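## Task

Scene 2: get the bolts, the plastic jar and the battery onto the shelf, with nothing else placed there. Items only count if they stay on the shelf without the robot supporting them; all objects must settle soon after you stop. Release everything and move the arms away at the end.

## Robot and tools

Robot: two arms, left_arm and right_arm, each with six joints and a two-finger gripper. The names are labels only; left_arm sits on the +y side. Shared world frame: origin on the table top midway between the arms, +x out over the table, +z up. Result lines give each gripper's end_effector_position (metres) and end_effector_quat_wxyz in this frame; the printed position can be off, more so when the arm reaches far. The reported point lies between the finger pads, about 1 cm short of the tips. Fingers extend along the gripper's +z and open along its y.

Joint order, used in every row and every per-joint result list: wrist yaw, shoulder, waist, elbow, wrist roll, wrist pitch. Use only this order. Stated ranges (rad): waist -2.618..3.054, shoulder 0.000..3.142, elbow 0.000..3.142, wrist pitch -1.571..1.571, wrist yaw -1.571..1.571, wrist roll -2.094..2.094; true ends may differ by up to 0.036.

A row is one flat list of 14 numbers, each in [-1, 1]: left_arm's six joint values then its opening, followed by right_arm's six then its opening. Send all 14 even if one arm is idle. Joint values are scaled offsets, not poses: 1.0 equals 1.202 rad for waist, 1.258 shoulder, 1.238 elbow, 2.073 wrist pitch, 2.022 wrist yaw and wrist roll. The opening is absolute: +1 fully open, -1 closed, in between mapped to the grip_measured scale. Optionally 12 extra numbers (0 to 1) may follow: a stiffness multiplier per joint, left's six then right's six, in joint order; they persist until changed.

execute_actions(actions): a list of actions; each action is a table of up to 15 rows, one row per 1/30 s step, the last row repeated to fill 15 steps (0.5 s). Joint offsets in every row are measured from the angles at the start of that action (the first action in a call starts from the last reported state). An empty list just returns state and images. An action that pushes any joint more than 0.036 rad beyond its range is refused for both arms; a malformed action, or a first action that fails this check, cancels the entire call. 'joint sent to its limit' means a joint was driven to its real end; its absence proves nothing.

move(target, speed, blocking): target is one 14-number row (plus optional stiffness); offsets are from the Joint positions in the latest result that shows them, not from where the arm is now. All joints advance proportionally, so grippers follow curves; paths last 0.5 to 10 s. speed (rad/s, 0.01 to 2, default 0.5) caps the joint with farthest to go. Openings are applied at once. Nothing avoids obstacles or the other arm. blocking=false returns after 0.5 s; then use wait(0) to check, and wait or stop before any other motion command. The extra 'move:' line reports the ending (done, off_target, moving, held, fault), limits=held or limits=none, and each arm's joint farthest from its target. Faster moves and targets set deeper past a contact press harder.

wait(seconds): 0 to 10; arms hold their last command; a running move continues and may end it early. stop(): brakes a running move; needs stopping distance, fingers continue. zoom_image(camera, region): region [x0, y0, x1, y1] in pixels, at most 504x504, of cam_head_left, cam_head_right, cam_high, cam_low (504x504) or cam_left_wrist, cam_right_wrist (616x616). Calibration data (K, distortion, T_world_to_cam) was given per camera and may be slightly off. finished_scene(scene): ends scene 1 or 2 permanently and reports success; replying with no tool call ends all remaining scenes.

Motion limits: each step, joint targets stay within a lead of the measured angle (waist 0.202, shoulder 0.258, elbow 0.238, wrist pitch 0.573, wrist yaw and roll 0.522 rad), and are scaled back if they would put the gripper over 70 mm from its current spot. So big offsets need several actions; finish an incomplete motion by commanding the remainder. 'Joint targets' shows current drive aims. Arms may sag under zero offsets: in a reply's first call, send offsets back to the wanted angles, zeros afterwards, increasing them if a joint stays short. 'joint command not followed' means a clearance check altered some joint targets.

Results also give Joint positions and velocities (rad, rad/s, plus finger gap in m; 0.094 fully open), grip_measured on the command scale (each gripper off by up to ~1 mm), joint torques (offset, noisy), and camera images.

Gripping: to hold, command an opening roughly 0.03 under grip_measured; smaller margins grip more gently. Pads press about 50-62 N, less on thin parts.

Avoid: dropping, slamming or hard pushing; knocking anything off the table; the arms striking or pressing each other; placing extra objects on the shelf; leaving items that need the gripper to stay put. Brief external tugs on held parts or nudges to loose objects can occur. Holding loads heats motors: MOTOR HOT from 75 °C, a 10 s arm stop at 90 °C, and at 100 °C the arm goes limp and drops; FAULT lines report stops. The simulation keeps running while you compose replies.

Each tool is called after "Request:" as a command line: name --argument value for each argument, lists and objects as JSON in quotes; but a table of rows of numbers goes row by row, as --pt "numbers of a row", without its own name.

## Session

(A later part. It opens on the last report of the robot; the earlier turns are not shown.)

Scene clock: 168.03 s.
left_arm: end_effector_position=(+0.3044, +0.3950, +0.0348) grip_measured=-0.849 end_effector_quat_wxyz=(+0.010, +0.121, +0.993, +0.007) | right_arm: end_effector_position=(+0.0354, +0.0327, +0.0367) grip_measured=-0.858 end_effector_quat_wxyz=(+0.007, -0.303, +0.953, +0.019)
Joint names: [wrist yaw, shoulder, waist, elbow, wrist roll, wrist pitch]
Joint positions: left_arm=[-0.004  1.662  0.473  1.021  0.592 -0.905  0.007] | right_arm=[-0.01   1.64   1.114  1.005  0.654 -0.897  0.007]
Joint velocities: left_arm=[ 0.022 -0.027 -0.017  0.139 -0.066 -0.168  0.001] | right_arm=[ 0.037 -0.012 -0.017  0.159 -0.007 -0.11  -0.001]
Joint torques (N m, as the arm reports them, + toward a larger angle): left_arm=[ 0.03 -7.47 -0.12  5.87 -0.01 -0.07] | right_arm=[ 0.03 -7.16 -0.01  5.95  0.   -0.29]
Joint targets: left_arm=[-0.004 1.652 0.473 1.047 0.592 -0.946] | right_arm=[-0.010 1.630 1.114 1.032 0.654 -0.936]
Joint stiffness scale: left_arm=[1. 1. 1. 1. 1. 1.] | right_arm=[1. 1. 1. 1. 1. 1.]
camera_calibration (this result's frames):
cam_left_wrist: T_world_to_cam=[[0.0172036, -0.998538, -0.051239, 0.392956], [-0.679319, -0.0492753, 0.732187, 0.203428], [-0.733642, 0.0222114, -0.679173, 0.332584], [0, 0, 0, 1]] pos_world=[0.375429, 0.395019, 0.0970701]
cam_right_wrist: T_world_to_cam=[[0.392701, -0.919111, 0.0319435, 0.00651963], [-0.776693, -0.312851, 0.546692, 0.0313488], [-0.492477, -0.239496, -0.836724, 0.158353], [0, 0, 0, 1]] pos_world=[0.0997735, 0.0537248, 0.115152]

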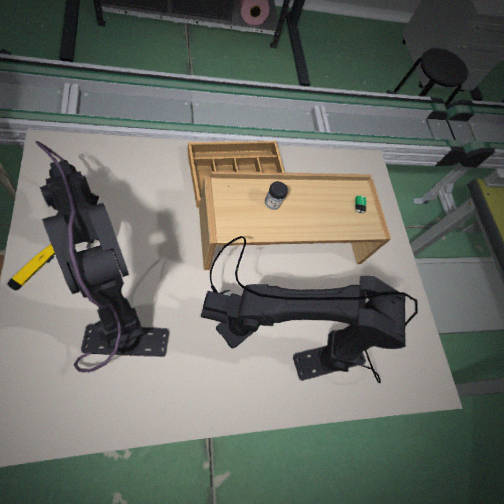

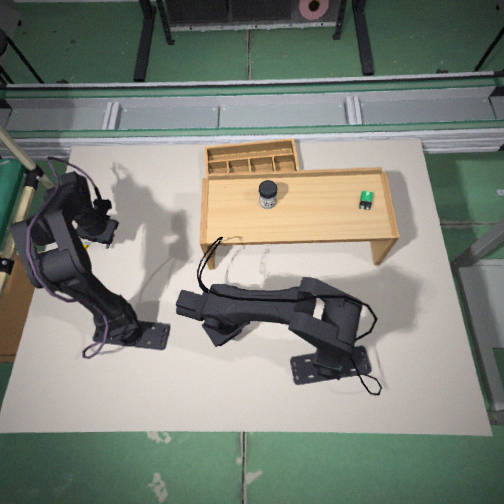

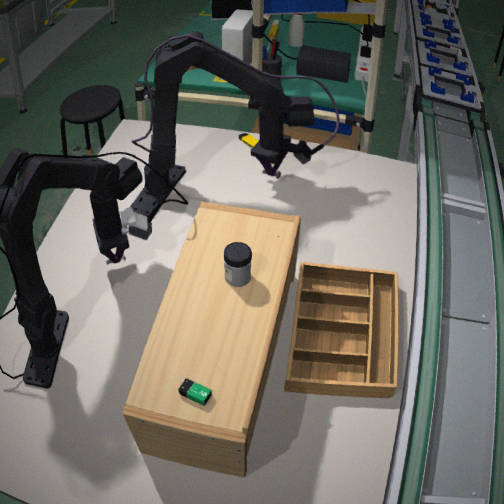

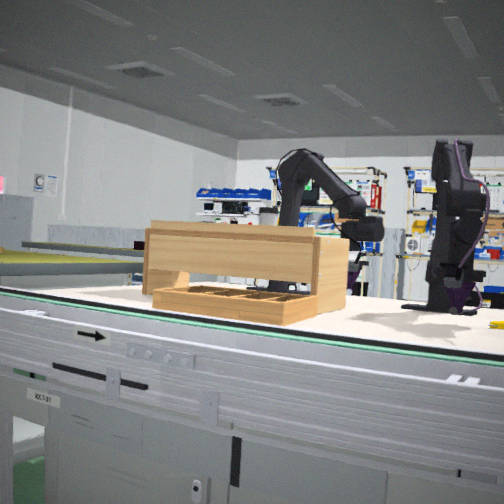

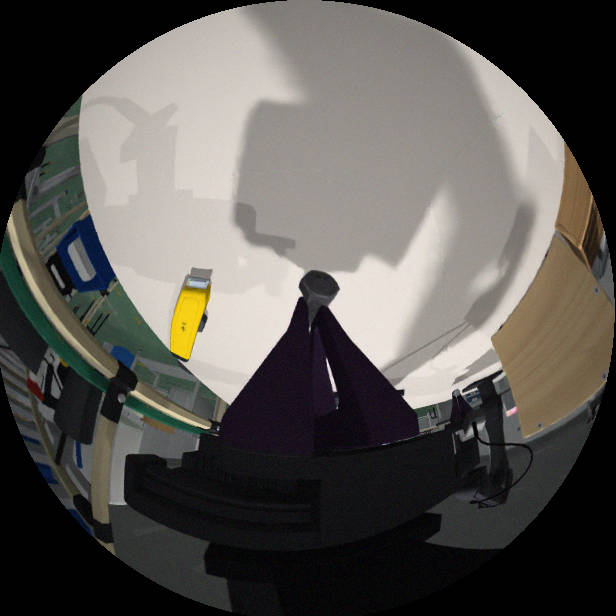

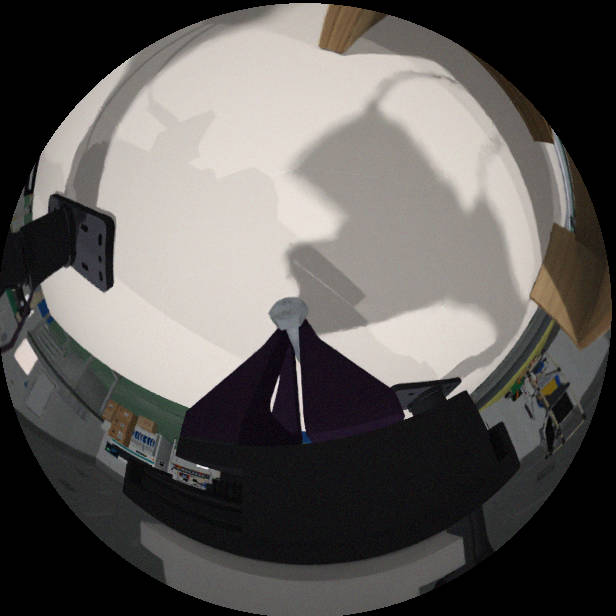

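Request:
move --target '[0,-0.064,-0.60,0.652,-0.467,-0.311,-0.89, 0.005,-0.239,-0.667,0.469,-0.327,-0.315,-0.90]' --speed 1.0

Scene clock: 176.43 s.
left_arm: end_effector_position=(+0.3326, +0.1857, +0.2508) grip_measured=-0.849 end_effector_quat_wxyz=(+0.113, +0.012, +0.993, -0.041) | right_arm: end_effector_position=(+0.1750, -0.1210, +0.2443) grip_measured=-0.858 end_effector_quat_wxyz=(+0.114, -0.234, +0.965, +0.029)
Joint names: [wrist yaw, shoulder, waist, elbow, wrist roll, wrist pitch]
Joint positions: left_arm=[-0.001  1.598 -0.243  1.808 -0.342 -1.54   0.007] | right_arm=[-0.003  1.354  0.32   1.563 -0.    -1.544  0.007]
Joint velocities: left_arm=[ 0.081 -0.012 -0.012  0.017  0.022 -0.066 -0.001] | right_arm=[-0.051 -0.002  0.012 -0.002 -0.022  0.007  0.   ]
Joint torques (N m, as the arm reports them, + toward a larger angle): left_arm=[ 0.02 -7.31 -0.46  6.39 -0.13  0.67] | right_arm=[ 0.06 -5.23 -0.78  6.45 -0.13  0.27]
Joint targets: left_arm=[-0.004 1.582 -0.249 1.829 -0.352 -1.550] | right_arm=[0.000 1.339 0.312 1.585 -0.008 -1.550]
Joint stiffness scale: left_arm=[1. 1. 1. 1. 1. 1.] | right_arm=[1. 1. 1. 1. 1. 1.]
move: off_target (left_arm, right_arm); limits=none; left_arm: farthest joint: the elbow, 0.021 radians from its target (0.803 radians at the start); right_arm: farthest joint: the elbow, 0.023 radians from its target (0.577 radians at the start)
camera_calibration (this result's frames):
cam_left_wrist: T_world_to_cam=[[0.225946, -0.969494, 0.0950247, 0.0830248], [-0.790681, -0.125541, 0.599219, 0.138654], [-0.56901, -0.210525, -0.794926, 0.522147], [0, 0, 0, 1]] pos_world=[0.387978, 0.207824, 0.324095]
cam_right_wrist: T_world_to_cam=[[0.252118, -0.967588, 0.0144705, -0.173168], [-0.904721, -0.230378, 0.358337, 0.0565868], [-0.343389, -0.103435, -0.93348, 0.377981], [0, 0, 0, 1]] pos_world=[0.224648, -0.115422, 0.335066]

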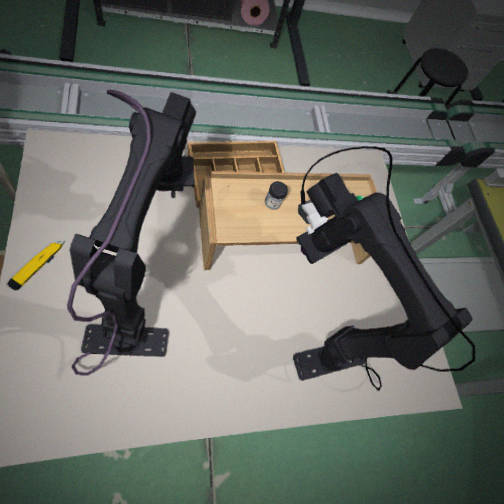

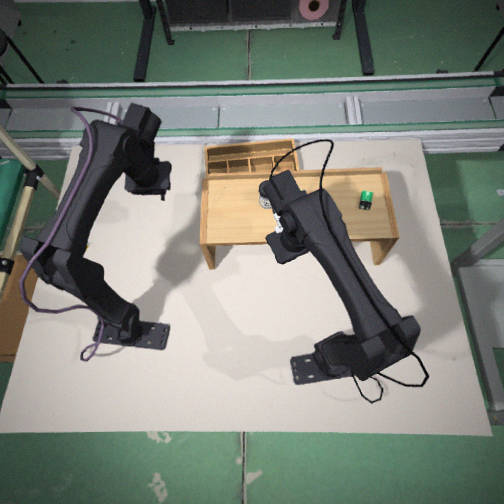

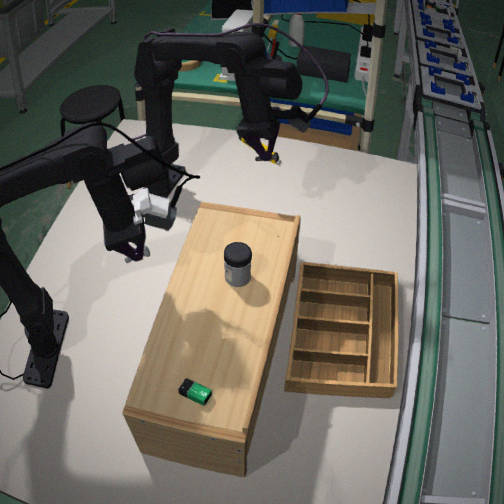

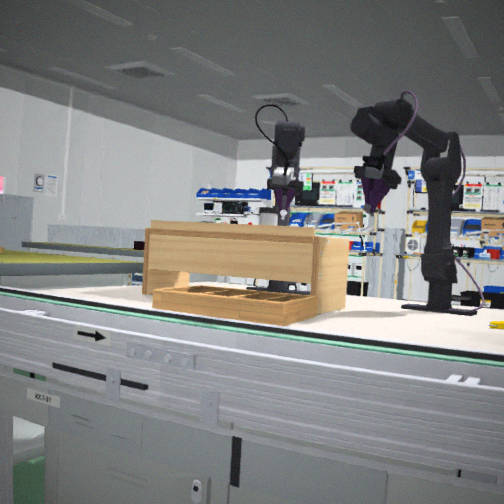

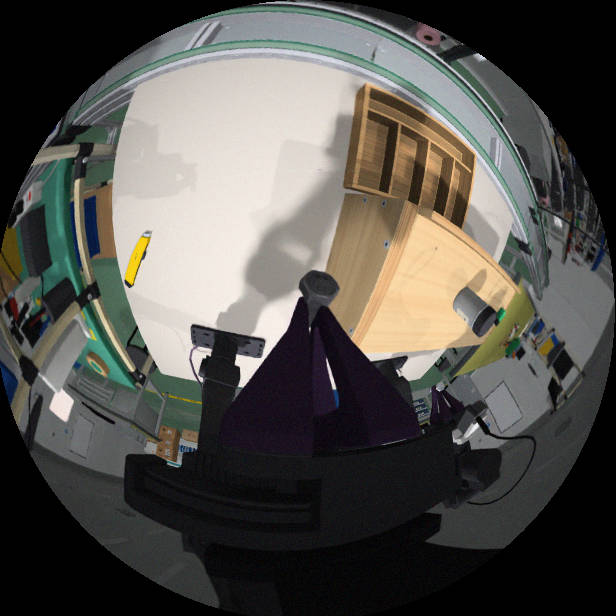

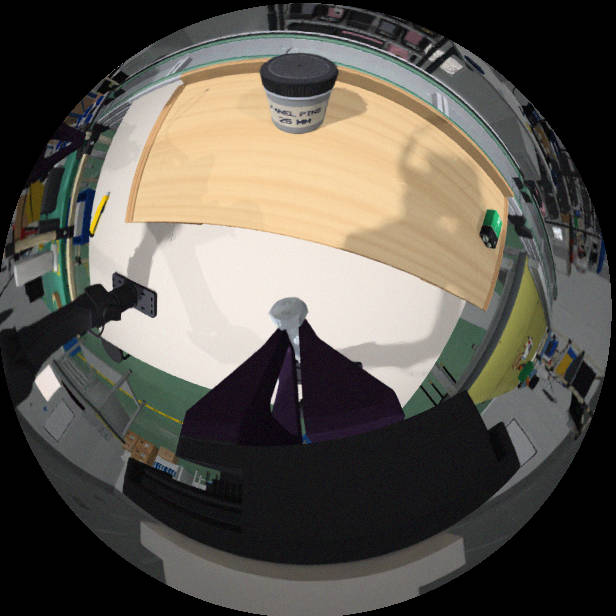

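Request:
move --target '[0,0.241,-0.321,0.195,-0.004,-0.003,-0.89, 0,0.393,-0.345,0.348,0,-0.002,-0.90]' --speed 0.65

Scene clock: 182.90 s.
left_arm: end_effector_position=(+0.3161, +0.0402, +0.2101) grip_measured=-0.849 end_effector_quat_wxyz=(+0.060, +0.202, +0.977, -0.037) | right_arm: end_effector_position=(+0.3183, -0.2118, +0.2122) grip_measured=-0.858 end_effector_quat_wxyz=(+0.068, -0.031, +0.997, +0.004)
Joint names: [wrist yaw, shoulder, waist, elbow, wrist roll, wrist pitch]
Joint positions: left_arm=[ 0.001  1.901 -0.627  2.016 -0.343 -1.544  0.007] | right_arm=[-0.004  1.854 -0.094  1.963 -0.001 -1.545  0.007]
Joint velocities: left_arm=[-0.007  0.022 -0.002  0.002  0.037  0.007 -0.001] | right_arm=[-0.037  0.002 -0.007 -0.002 -0.007 -0.037 -0.   ]
Joint torques (N m, as the arm reports them, + toward a larger angle): left_arm=[ 0.   -8.79 -0.28  7.34 -0.08  0.48] | right_arm=[ 0.05 -9.43 -0.2   7.01  0.01  0.11]
Joint targets: left_arm=[-0.001 1.902 -0.629 2.049 -0.350 -1.547] | right_arm=[-0.003 1.848 -0.095 1.993 -0.000 -1.548]
Joint stiffness scale: left_arm=[1. 1. 1. 1. 1. 1.] | right_arm=[1. 1. 1. 1. 1. 1.]
move: off_target (left_arm, right_arm); limits=none; left_arm: farthest joint: the elbow, 0.033 radians from its target (0.242 radians at the start); right_arm: farthest joint: the elbow, 0.031 radians from its target (0.431 radians at the start)
camera_calibration (this result's frames):
cam_left_wrist: T_world_to_cam=[[-0.148482, -0.988042, 0.0415346, 0.0798918], [-0.733955, 0.138252, 0.664978, 0.0893691], [-0.662769, 0.068253, -0.745707, 0.457781], [0, 0, 0, 1]] pos_world=[0.380859, 0.035336, 0.278624]
cam_right_wrist: T_world_to_cam=[[-0.155245, -0.987246, 0.0352877, -0.175623], [-0.880645, 0.154491, 0.44788, 0.231627], [-0.44762, 0.0384553, -0.893397, 0.442613], [0, 0, 0, 1]] pos_world=[0.374839, -0.226188, 0.297885]

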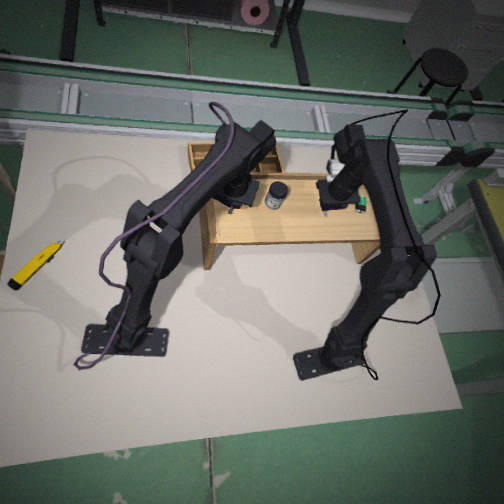

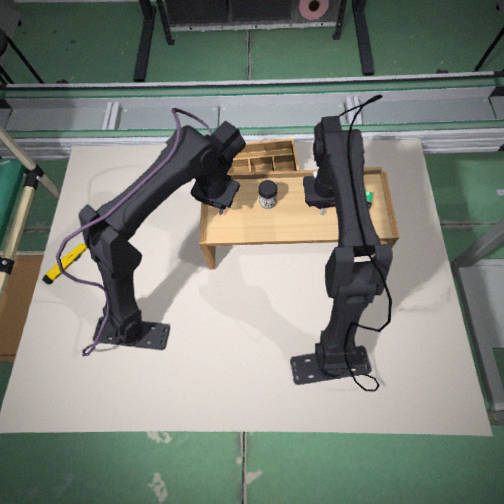

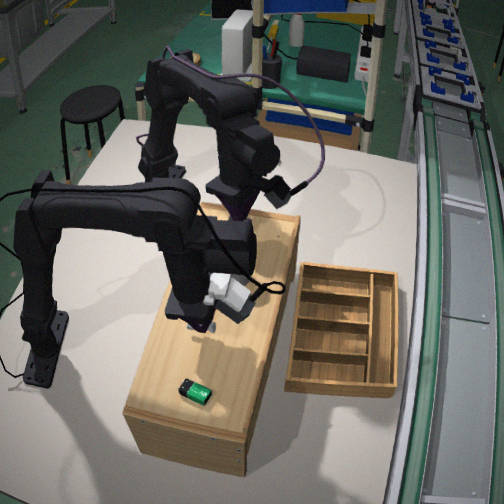

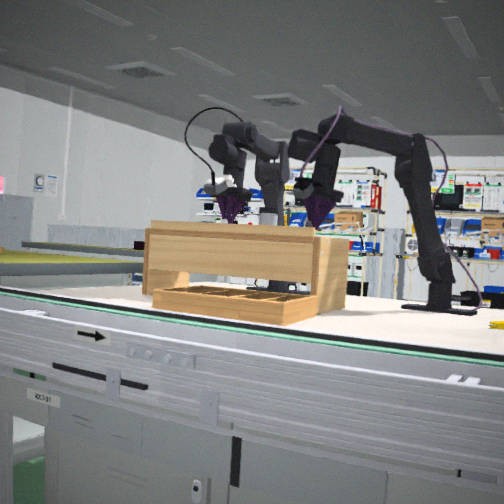

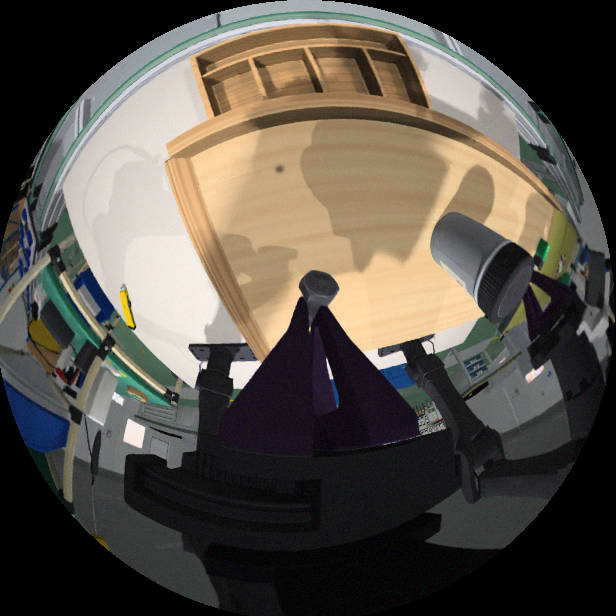

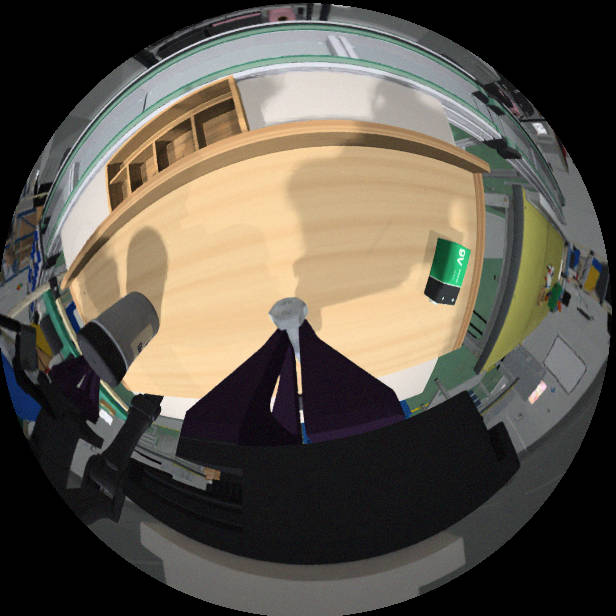

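Request:
move --target '[0,0.045,-0.012,0.008,0,0,-0.89, 0,0.042,0,0.008,0,0,-0.90]' --speed 0.08

Scene clock: 185.87 s.
left_arm: end_effector_position=(+0.3188, +0.0376, +0.1938) grip_measured=-0.849 end_effector_quat_wxyz=(+0.041, +0.203, +0.978, -0.025) | right_arm: end_effector_position=(+0.3219, -0.2116, +0.1979) grip_measured=-0.858 end_effector_quat_wxyz=(+0.047, -0.031, +0.998, +0.003)
Joint names: [wrist yaw, shoulder, waist, elbow, wrist roll, wrist pitch]
Joint positions: left_arm=[ 0.001  1.947 -0.627  2.016 -0.343 -1.544  0.007] | right_arm=[-0.004  1.896 -0.094  1.963 -0.001 -1.545  0.007]
Joint velocities: left_arm=[-0.022  0.007 -0.007 -0.022  0.037 -0.037 -0.   ] | right_arm=[-0.022  0.007  0.007 -0.007 -0.022 -0.037 -0.   ]
Joint torques (N m, as the arm reports them, + toward a larger angle): left_arm=[-0.01 -8.53 -1.01  5.61 -0.02  0.44] | right_arm=[ 0.03 -8.13  0.    5.64  0.01  0.08]
Joint targets: left_arm=[0.001 1.958 -0.642 2.026 -0.343 -1.544] | right_arm=[-0.004 1.907 -0.094 1.973 -0.001 -1.544]
Joint stiffness scale: left_arm=[1. 1. 1. 1. 1. 1.] | right_arm=[1. 1. 1. 1. 1. 1.]
move: done; limits=none; left_arm: farthest joint: the waist, 0.014 radians from its target (0.014 radians at the start); right_arm: farthest joint: the shoulder, 0.011 radians from its target (0.053 radians at the start)
camera_calibration (this result's frames):
cam_left_wrist: T_world_to_cam=[[-0.147531, -0.988931, 0.0158235, 0.0831463], [-0.71142, 0.117218, 0.692923, 0.090784], [-0.687107, 0.0909701, -0.720838, 0.449714], [0, 0, 0, 1]] pos_world=[0.385854, 0.0306739, 0.259949]
cam_right_wrist: T_world_to_cam=[[-0.153595, -0.987143, 0.0442378, -0.176621], [-0.861313, 0.15569, 0.483633, 0.228144], [-0.484302, 0.0361808, -0.874152, 0.438875], [0, 0, 0, 1]] pos_world=[0.381924, -0.225748, 0.281119]

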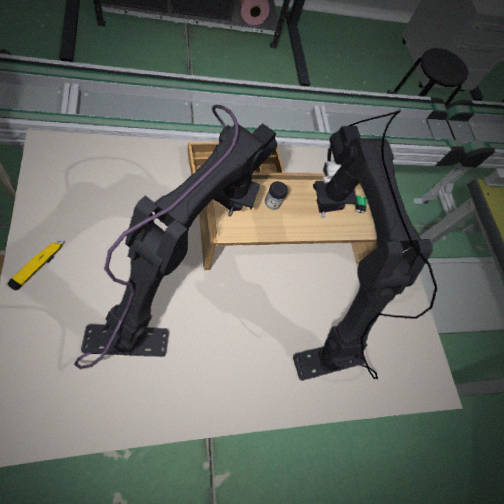

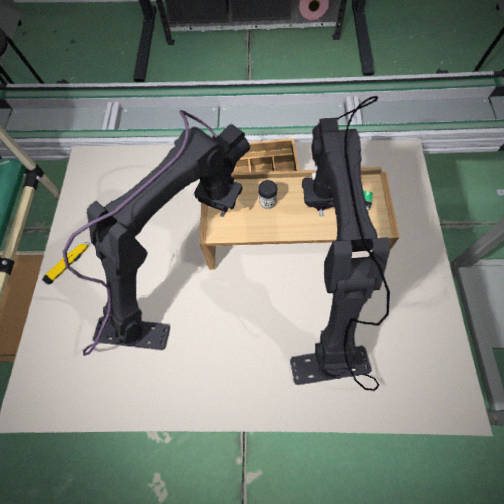

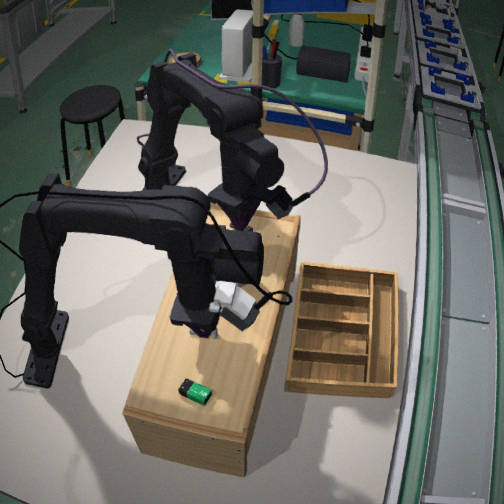

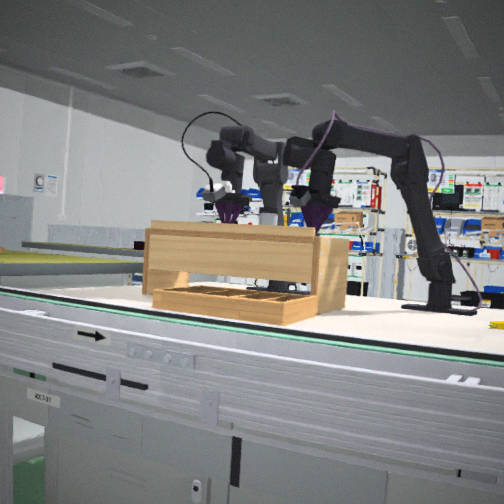

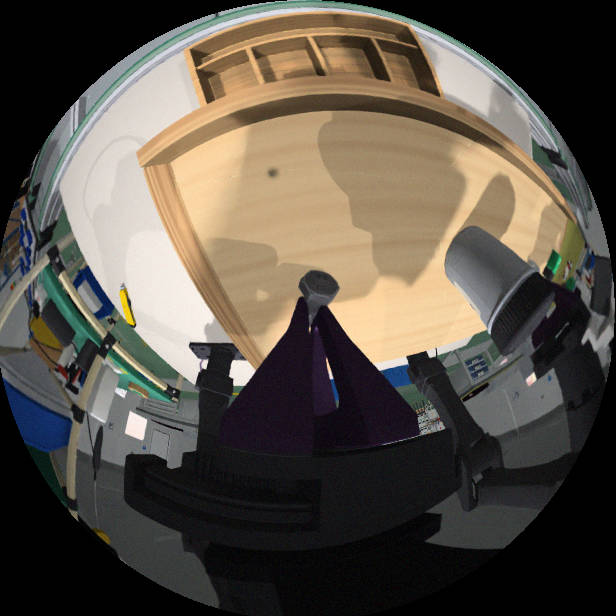

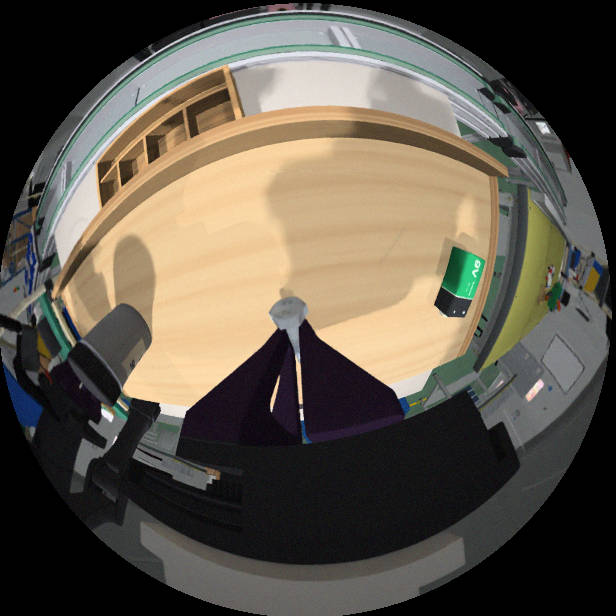

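Request:
execute_actions --actions '[[[0,0.011,0,0.008,0,0,-0.89,0,0.011,0,0.008,0,0,-0.90],[0,0.013,0,0.008,0,0,-0.89,0,0.013,0,0.008,0,0,-0.90],[0,0.015,0,0.008,0,0,-0.89,0,0.015,0,0.008,0,0,-0.90],[0,0.017,0,0.008,0,0,-0.89,0,0.017,0,0.008,0,0,-0.90],[0,0.017,0,0.008,0,0,-0.88,0,0.017,0,0.008,0,0,-0.89],[0,0.017,0,0.008,0,0,-0.87,0,0.017,0,0.008,0,0,-0.88],[0,0.017,0,0.008,0,0,-0.86,0,0.017,0,0.008,0,0,-0.87],[0,0.017,0,0.008,0,0,-0.85,0,0.017,0,0.008,0,0,-0.86],[0,0.014,0,0.008,0,0,-0.84,0,0.014,0,0.008,0,0,-0.85],[0,0.012,0,0.008,0,0,-0.83,0,0.012,0,0.008,0,0,-0.84],[0,0.010,0,0.008,0,0,-0.82,0,0.010,0,0.008,0,0,-0.83],[0,0.006,0,0.008,0,0,-0.80,0,0.006,0,0.008,0,0,-0.81],[0,0.003,0,0.008,0,0,-0.77,0,0.003,0,0.008,0,0,-0.78],[0,0,0,0.008,0,0,-0.72,0,0,0,0.008,0,0,-0.73],[0,0,0,0.008,0,0,-0.65,0,0,0,0.008,0,0,-0.65]],[[0,-0.005,0,0.008,0,0,-0.58,0,-0.005,0,0.008,0,0,-0.58],[0,-0.01,0,0.008,0,0,-0.5,0,-0.01,0,0.008,0,0,-0.5],[0,-0.015,0,0.008,0,0,-0.45,0,-0.015,0,0.008,0,0,-0.45],[0,-0.02,0,0.008,0,0,-0.45,0,-0.02,0,0.008,0,0,-0.45],[0,-0.027,0,0.008,0,0,-0.45,0,-0.027,0,0.008,0,0,-0.45],[0,-0.036,0,0.008,0,0,-0.45,0,-0.036,0,0.008,0,0,-0.45],[0,-0.047,0,0.008,0,0,-0.45,0,-0.047,0,0.008,0,0,-0.45],[0,-0.06,0,0.008,0,0,-0.45,0,-0.06,0,0.008,0,0,-0.45],[0,-0.073,0,0.008,0,0,-0.45,0,-0.073,0,0.008,0,0,-0.45],[0,-0.086,0,0.008,0,0,-0.45,0,-0.086,0,0.008,0,0,-0.45],[0,-0.098,0,0.008,0,0,-0.45,0,-0.098,0,0.008,0,0,-0.45],[0,-0.108,0,0.008,0,0,-0.45,0,-0.108,0,0.008,0,0,-0.45],[0,-0.116,0,0.008,0,0,-0.45,0,-0.116,0,0.008,0,0,-0.45],[0,-0.12,0,0.008,0,0,-0.45,0,-0.12,0,0.008,0,0,-0.45]]]'

Scene clock: 194.60 s.
left_arm: end_effector_position=(+0.3106, +0.0454, +0.2357) grip_measured=-0.452 end_effector_quat_wxyz=(+0.091, +0.202, +0.974, -0.056) | right_arm: end_effector_position=(+0.3102, -0.2123, +0.2383) grip_measured=-0.452 end_effector_quat_wxyz=(+0.106, -0.031, +0.994, +0.005)
Joint names: [wrist yaw, shoulder, waist, elbow, wrist roll, wrist pitch]
Joint positions: left_arm=[ 0.001  1.829 -0.627  2.016 -0.343 -1.544  0.026] | right_arm=[-0.004  1.777 -0.094  1.963 -0.001 -1.545  0.026]
Joint velocities: left_arm=[-0.007 -0.462  0.017  0.002 -0.066 -0.066 -0.   ] | right_arm=[-0.022 -0.437 -0.007  0.007 -0.007  0.051 -0.001]
Joint torques (N m, as the arm reports them, + toward a larger angle): left_arm=[ 0.02 -8.75  0.06  5.61 -0.01  0.72] | right_arm=[ 0.04 -8.52 -0.02  5.5   0.01  0.28]
Joint targets: left_arm=[0.001 1.796 -0.627 2.026 -0.343 -1.544] | right_arm=[-0.004 1.745 -0.094 1.973 -0.001 -1.545]
Joint stiffness scale: left_arm=[1. 1. 1. 1. 1. 1.] | right_arm=[1. 1. 1. 1. 1. 1.]
camera_calibration (this result's frames):
cam_left_wrist: T_world_to_cam=[[-0.151767, -0.984977, 0.0823869, 0.0743485], [-0.767948, 0.16998, 0.617546, 0.0878624], [-0.622272, 0.0304542, -0.782208, 0.470626], [0, 0, 0, 1]] pos_world=[0.371615, 0.0439641, 0.307743]
cam_right_wrist: T_world_to_cam=[[-0.157309, -0.987374, 0.0186347, -0.173726], [-0.912338, 0.152526, 0.379967, 0.238441], [-0.378012, 0.0427713, -0.924812, 0.4491], [0, 0, 0, 1]] pos_world=[0.359975, -0.227109, 0.327971]

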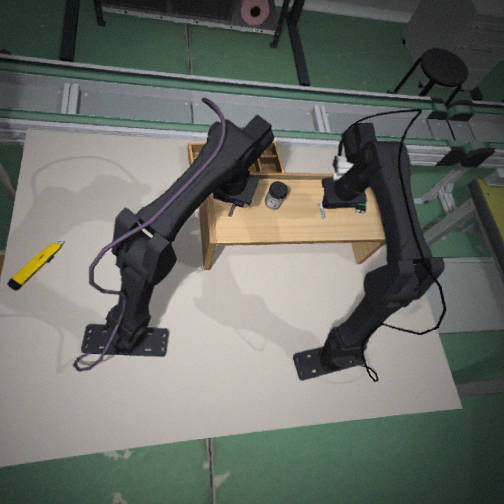

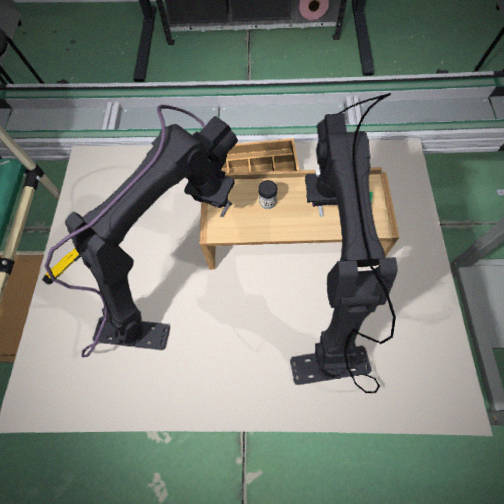

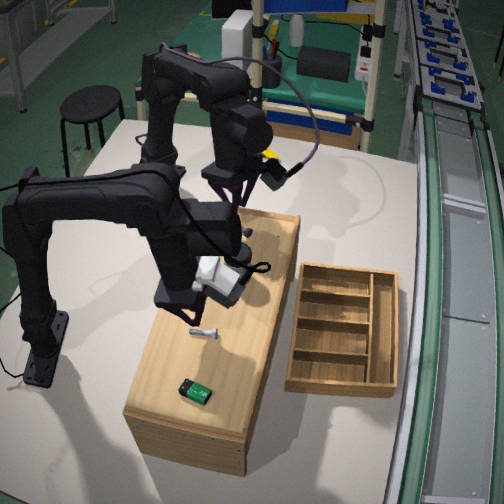

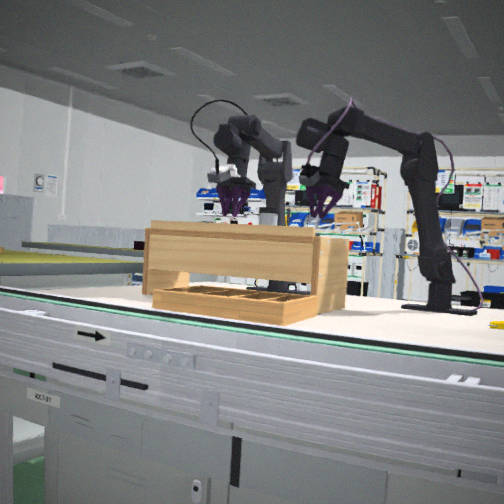

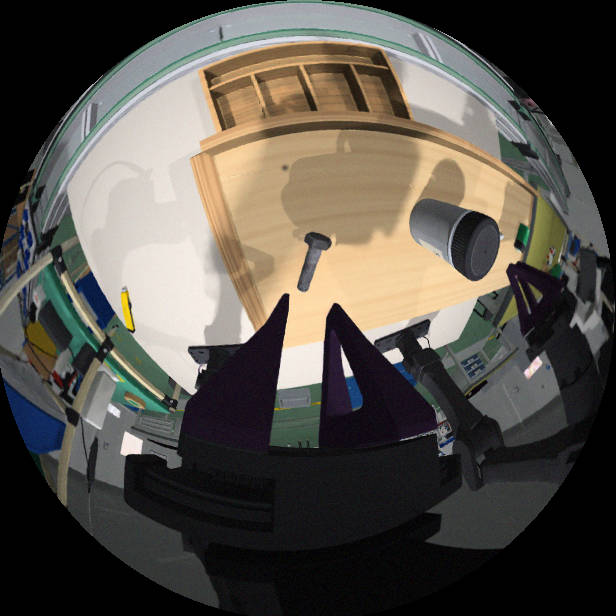

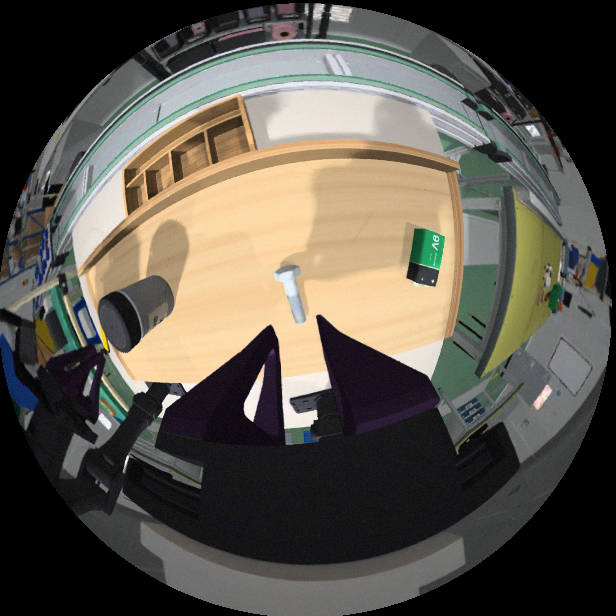

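Request:
move --target '[0,-0.63,0.35,-0.55,0,0,0.5, 0,-0.6,0,-0.52,0,0,0.5]' --speed 1.1

Scene clock: 197.07 s.
left_arm: end_effector_position=(+0.2123, +0.2362, +0.2393) grip_measured=+0.498 end_effector_quat_wxyz=(+0.146, +0.000, +0.988, -0.053) | right_arm: end_effector_position=(+0.1332, -0.2233, +0.2366) grip_measured=+0.498 end_effector_quat_wxyz=(+0.152, -0.031, +0.988, +0.007)
Joint names: [wrist yaw, shoulder, waist, elbow, wrist roll, wrist pitch]
Joint positions: left_arm=[ 0.002  1.054 -0.219  1.345 -0.343 -1.55   0.07 ] | right_arm=[-0.004  1.04  -0.094  1.329 -0.001 -1.554  0.07 ]
Joint velocities: left_arm=[-0.022  0.002 -0.002 -0.012  0.051 -0.007 -0.   ] | right_arm=[-0.051 -0.007 -0.027  0.002 -0.051 -0.081  0.   ]
Joint torques (N m, as the arm reports them, + toward a larger angle): left_arm=[ 0.04 -2.48  0.83  4.17 -0.01  1.01] | right_arm=[ 0.03 -2.28  0.    4.13  0.01  0.54]
Joint targets: left_arm=[0.001 1.037 -0.206 1.335 -0.343 -1.543] | right_arm=[-0.004 1.022 -0.094 1.319 -0.001 -1.544]
Joint stiffness scale: left_arm=[1. 1. 1. 1. 1. 1.] | right_arm=[1. 1. 1. 1. 1. 1.]
move: done; limits=none; left_arm: farthest joint: the shoulder, 0.017 radians from its target (0.766 radians at the start); right_arm: farthest joint: the shoulder, 0.017 radians from its target (0.731 radians at the start)
camera_calibration (this result's frames):
cam_left_wrist: T_world_to_cam=[[0.24177, -0.960587, 0.137184, 0.144624], [-0.825399, -0.129262, 0.549552, 0.076913], [-0.51016, -0.246097, -0.82412, 0.458051], [0, 0, 0, 1]] pos_world=[0.262197, 0.261591, 0.315381]
cam_right_wrist: T_world_to_cam=[[-0.158094, -0.987422, -0.00188545, -0.207419], [-0.943917, 0.150568, 0.293853, 0.103443], [-0.289873, 0.0482362, -0.955849, 0.37794], [0, 0, 0, 1]] pos_world=[0.174404, -0.238615, 0.330465]

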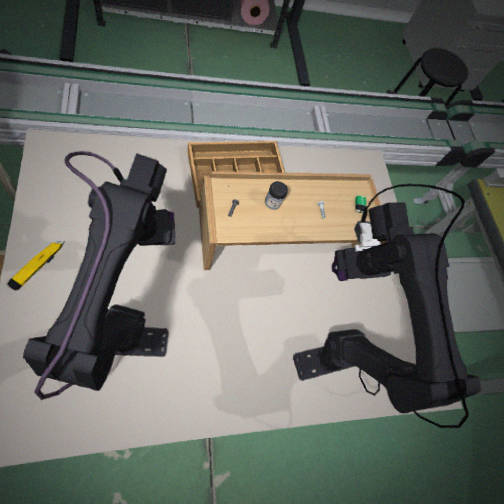

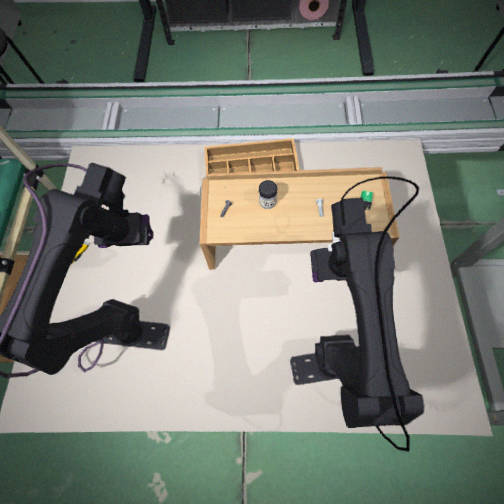

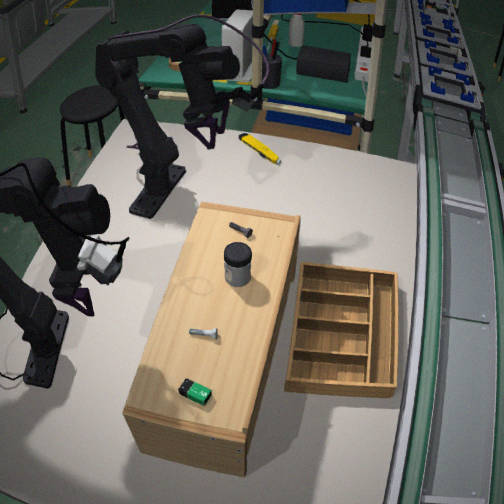

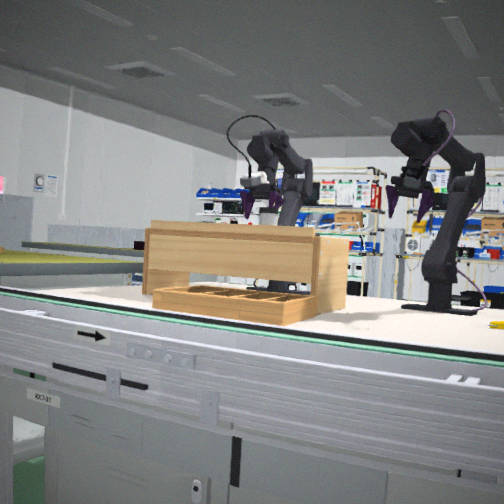

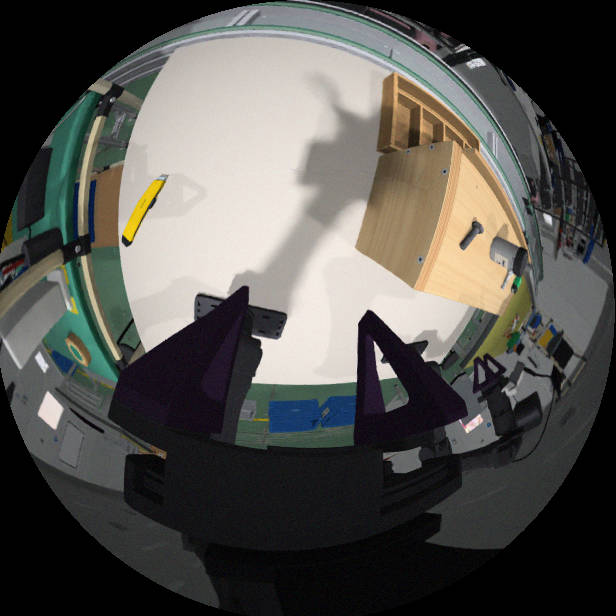

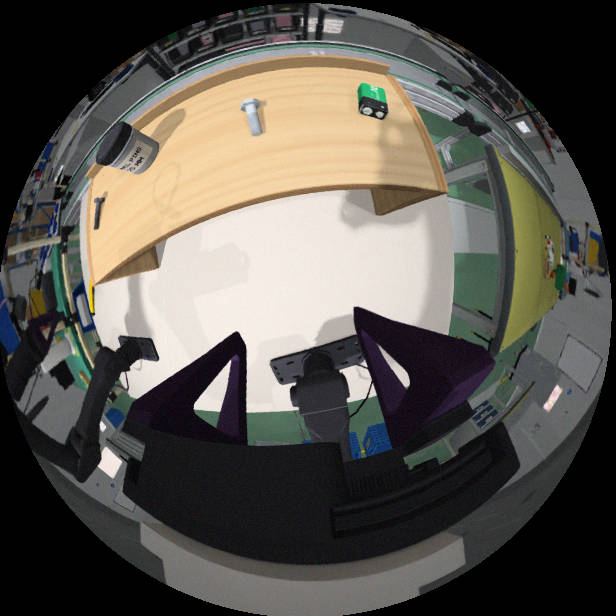

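Request:
finished_scene --scene 2

The scene is finished: the task was done.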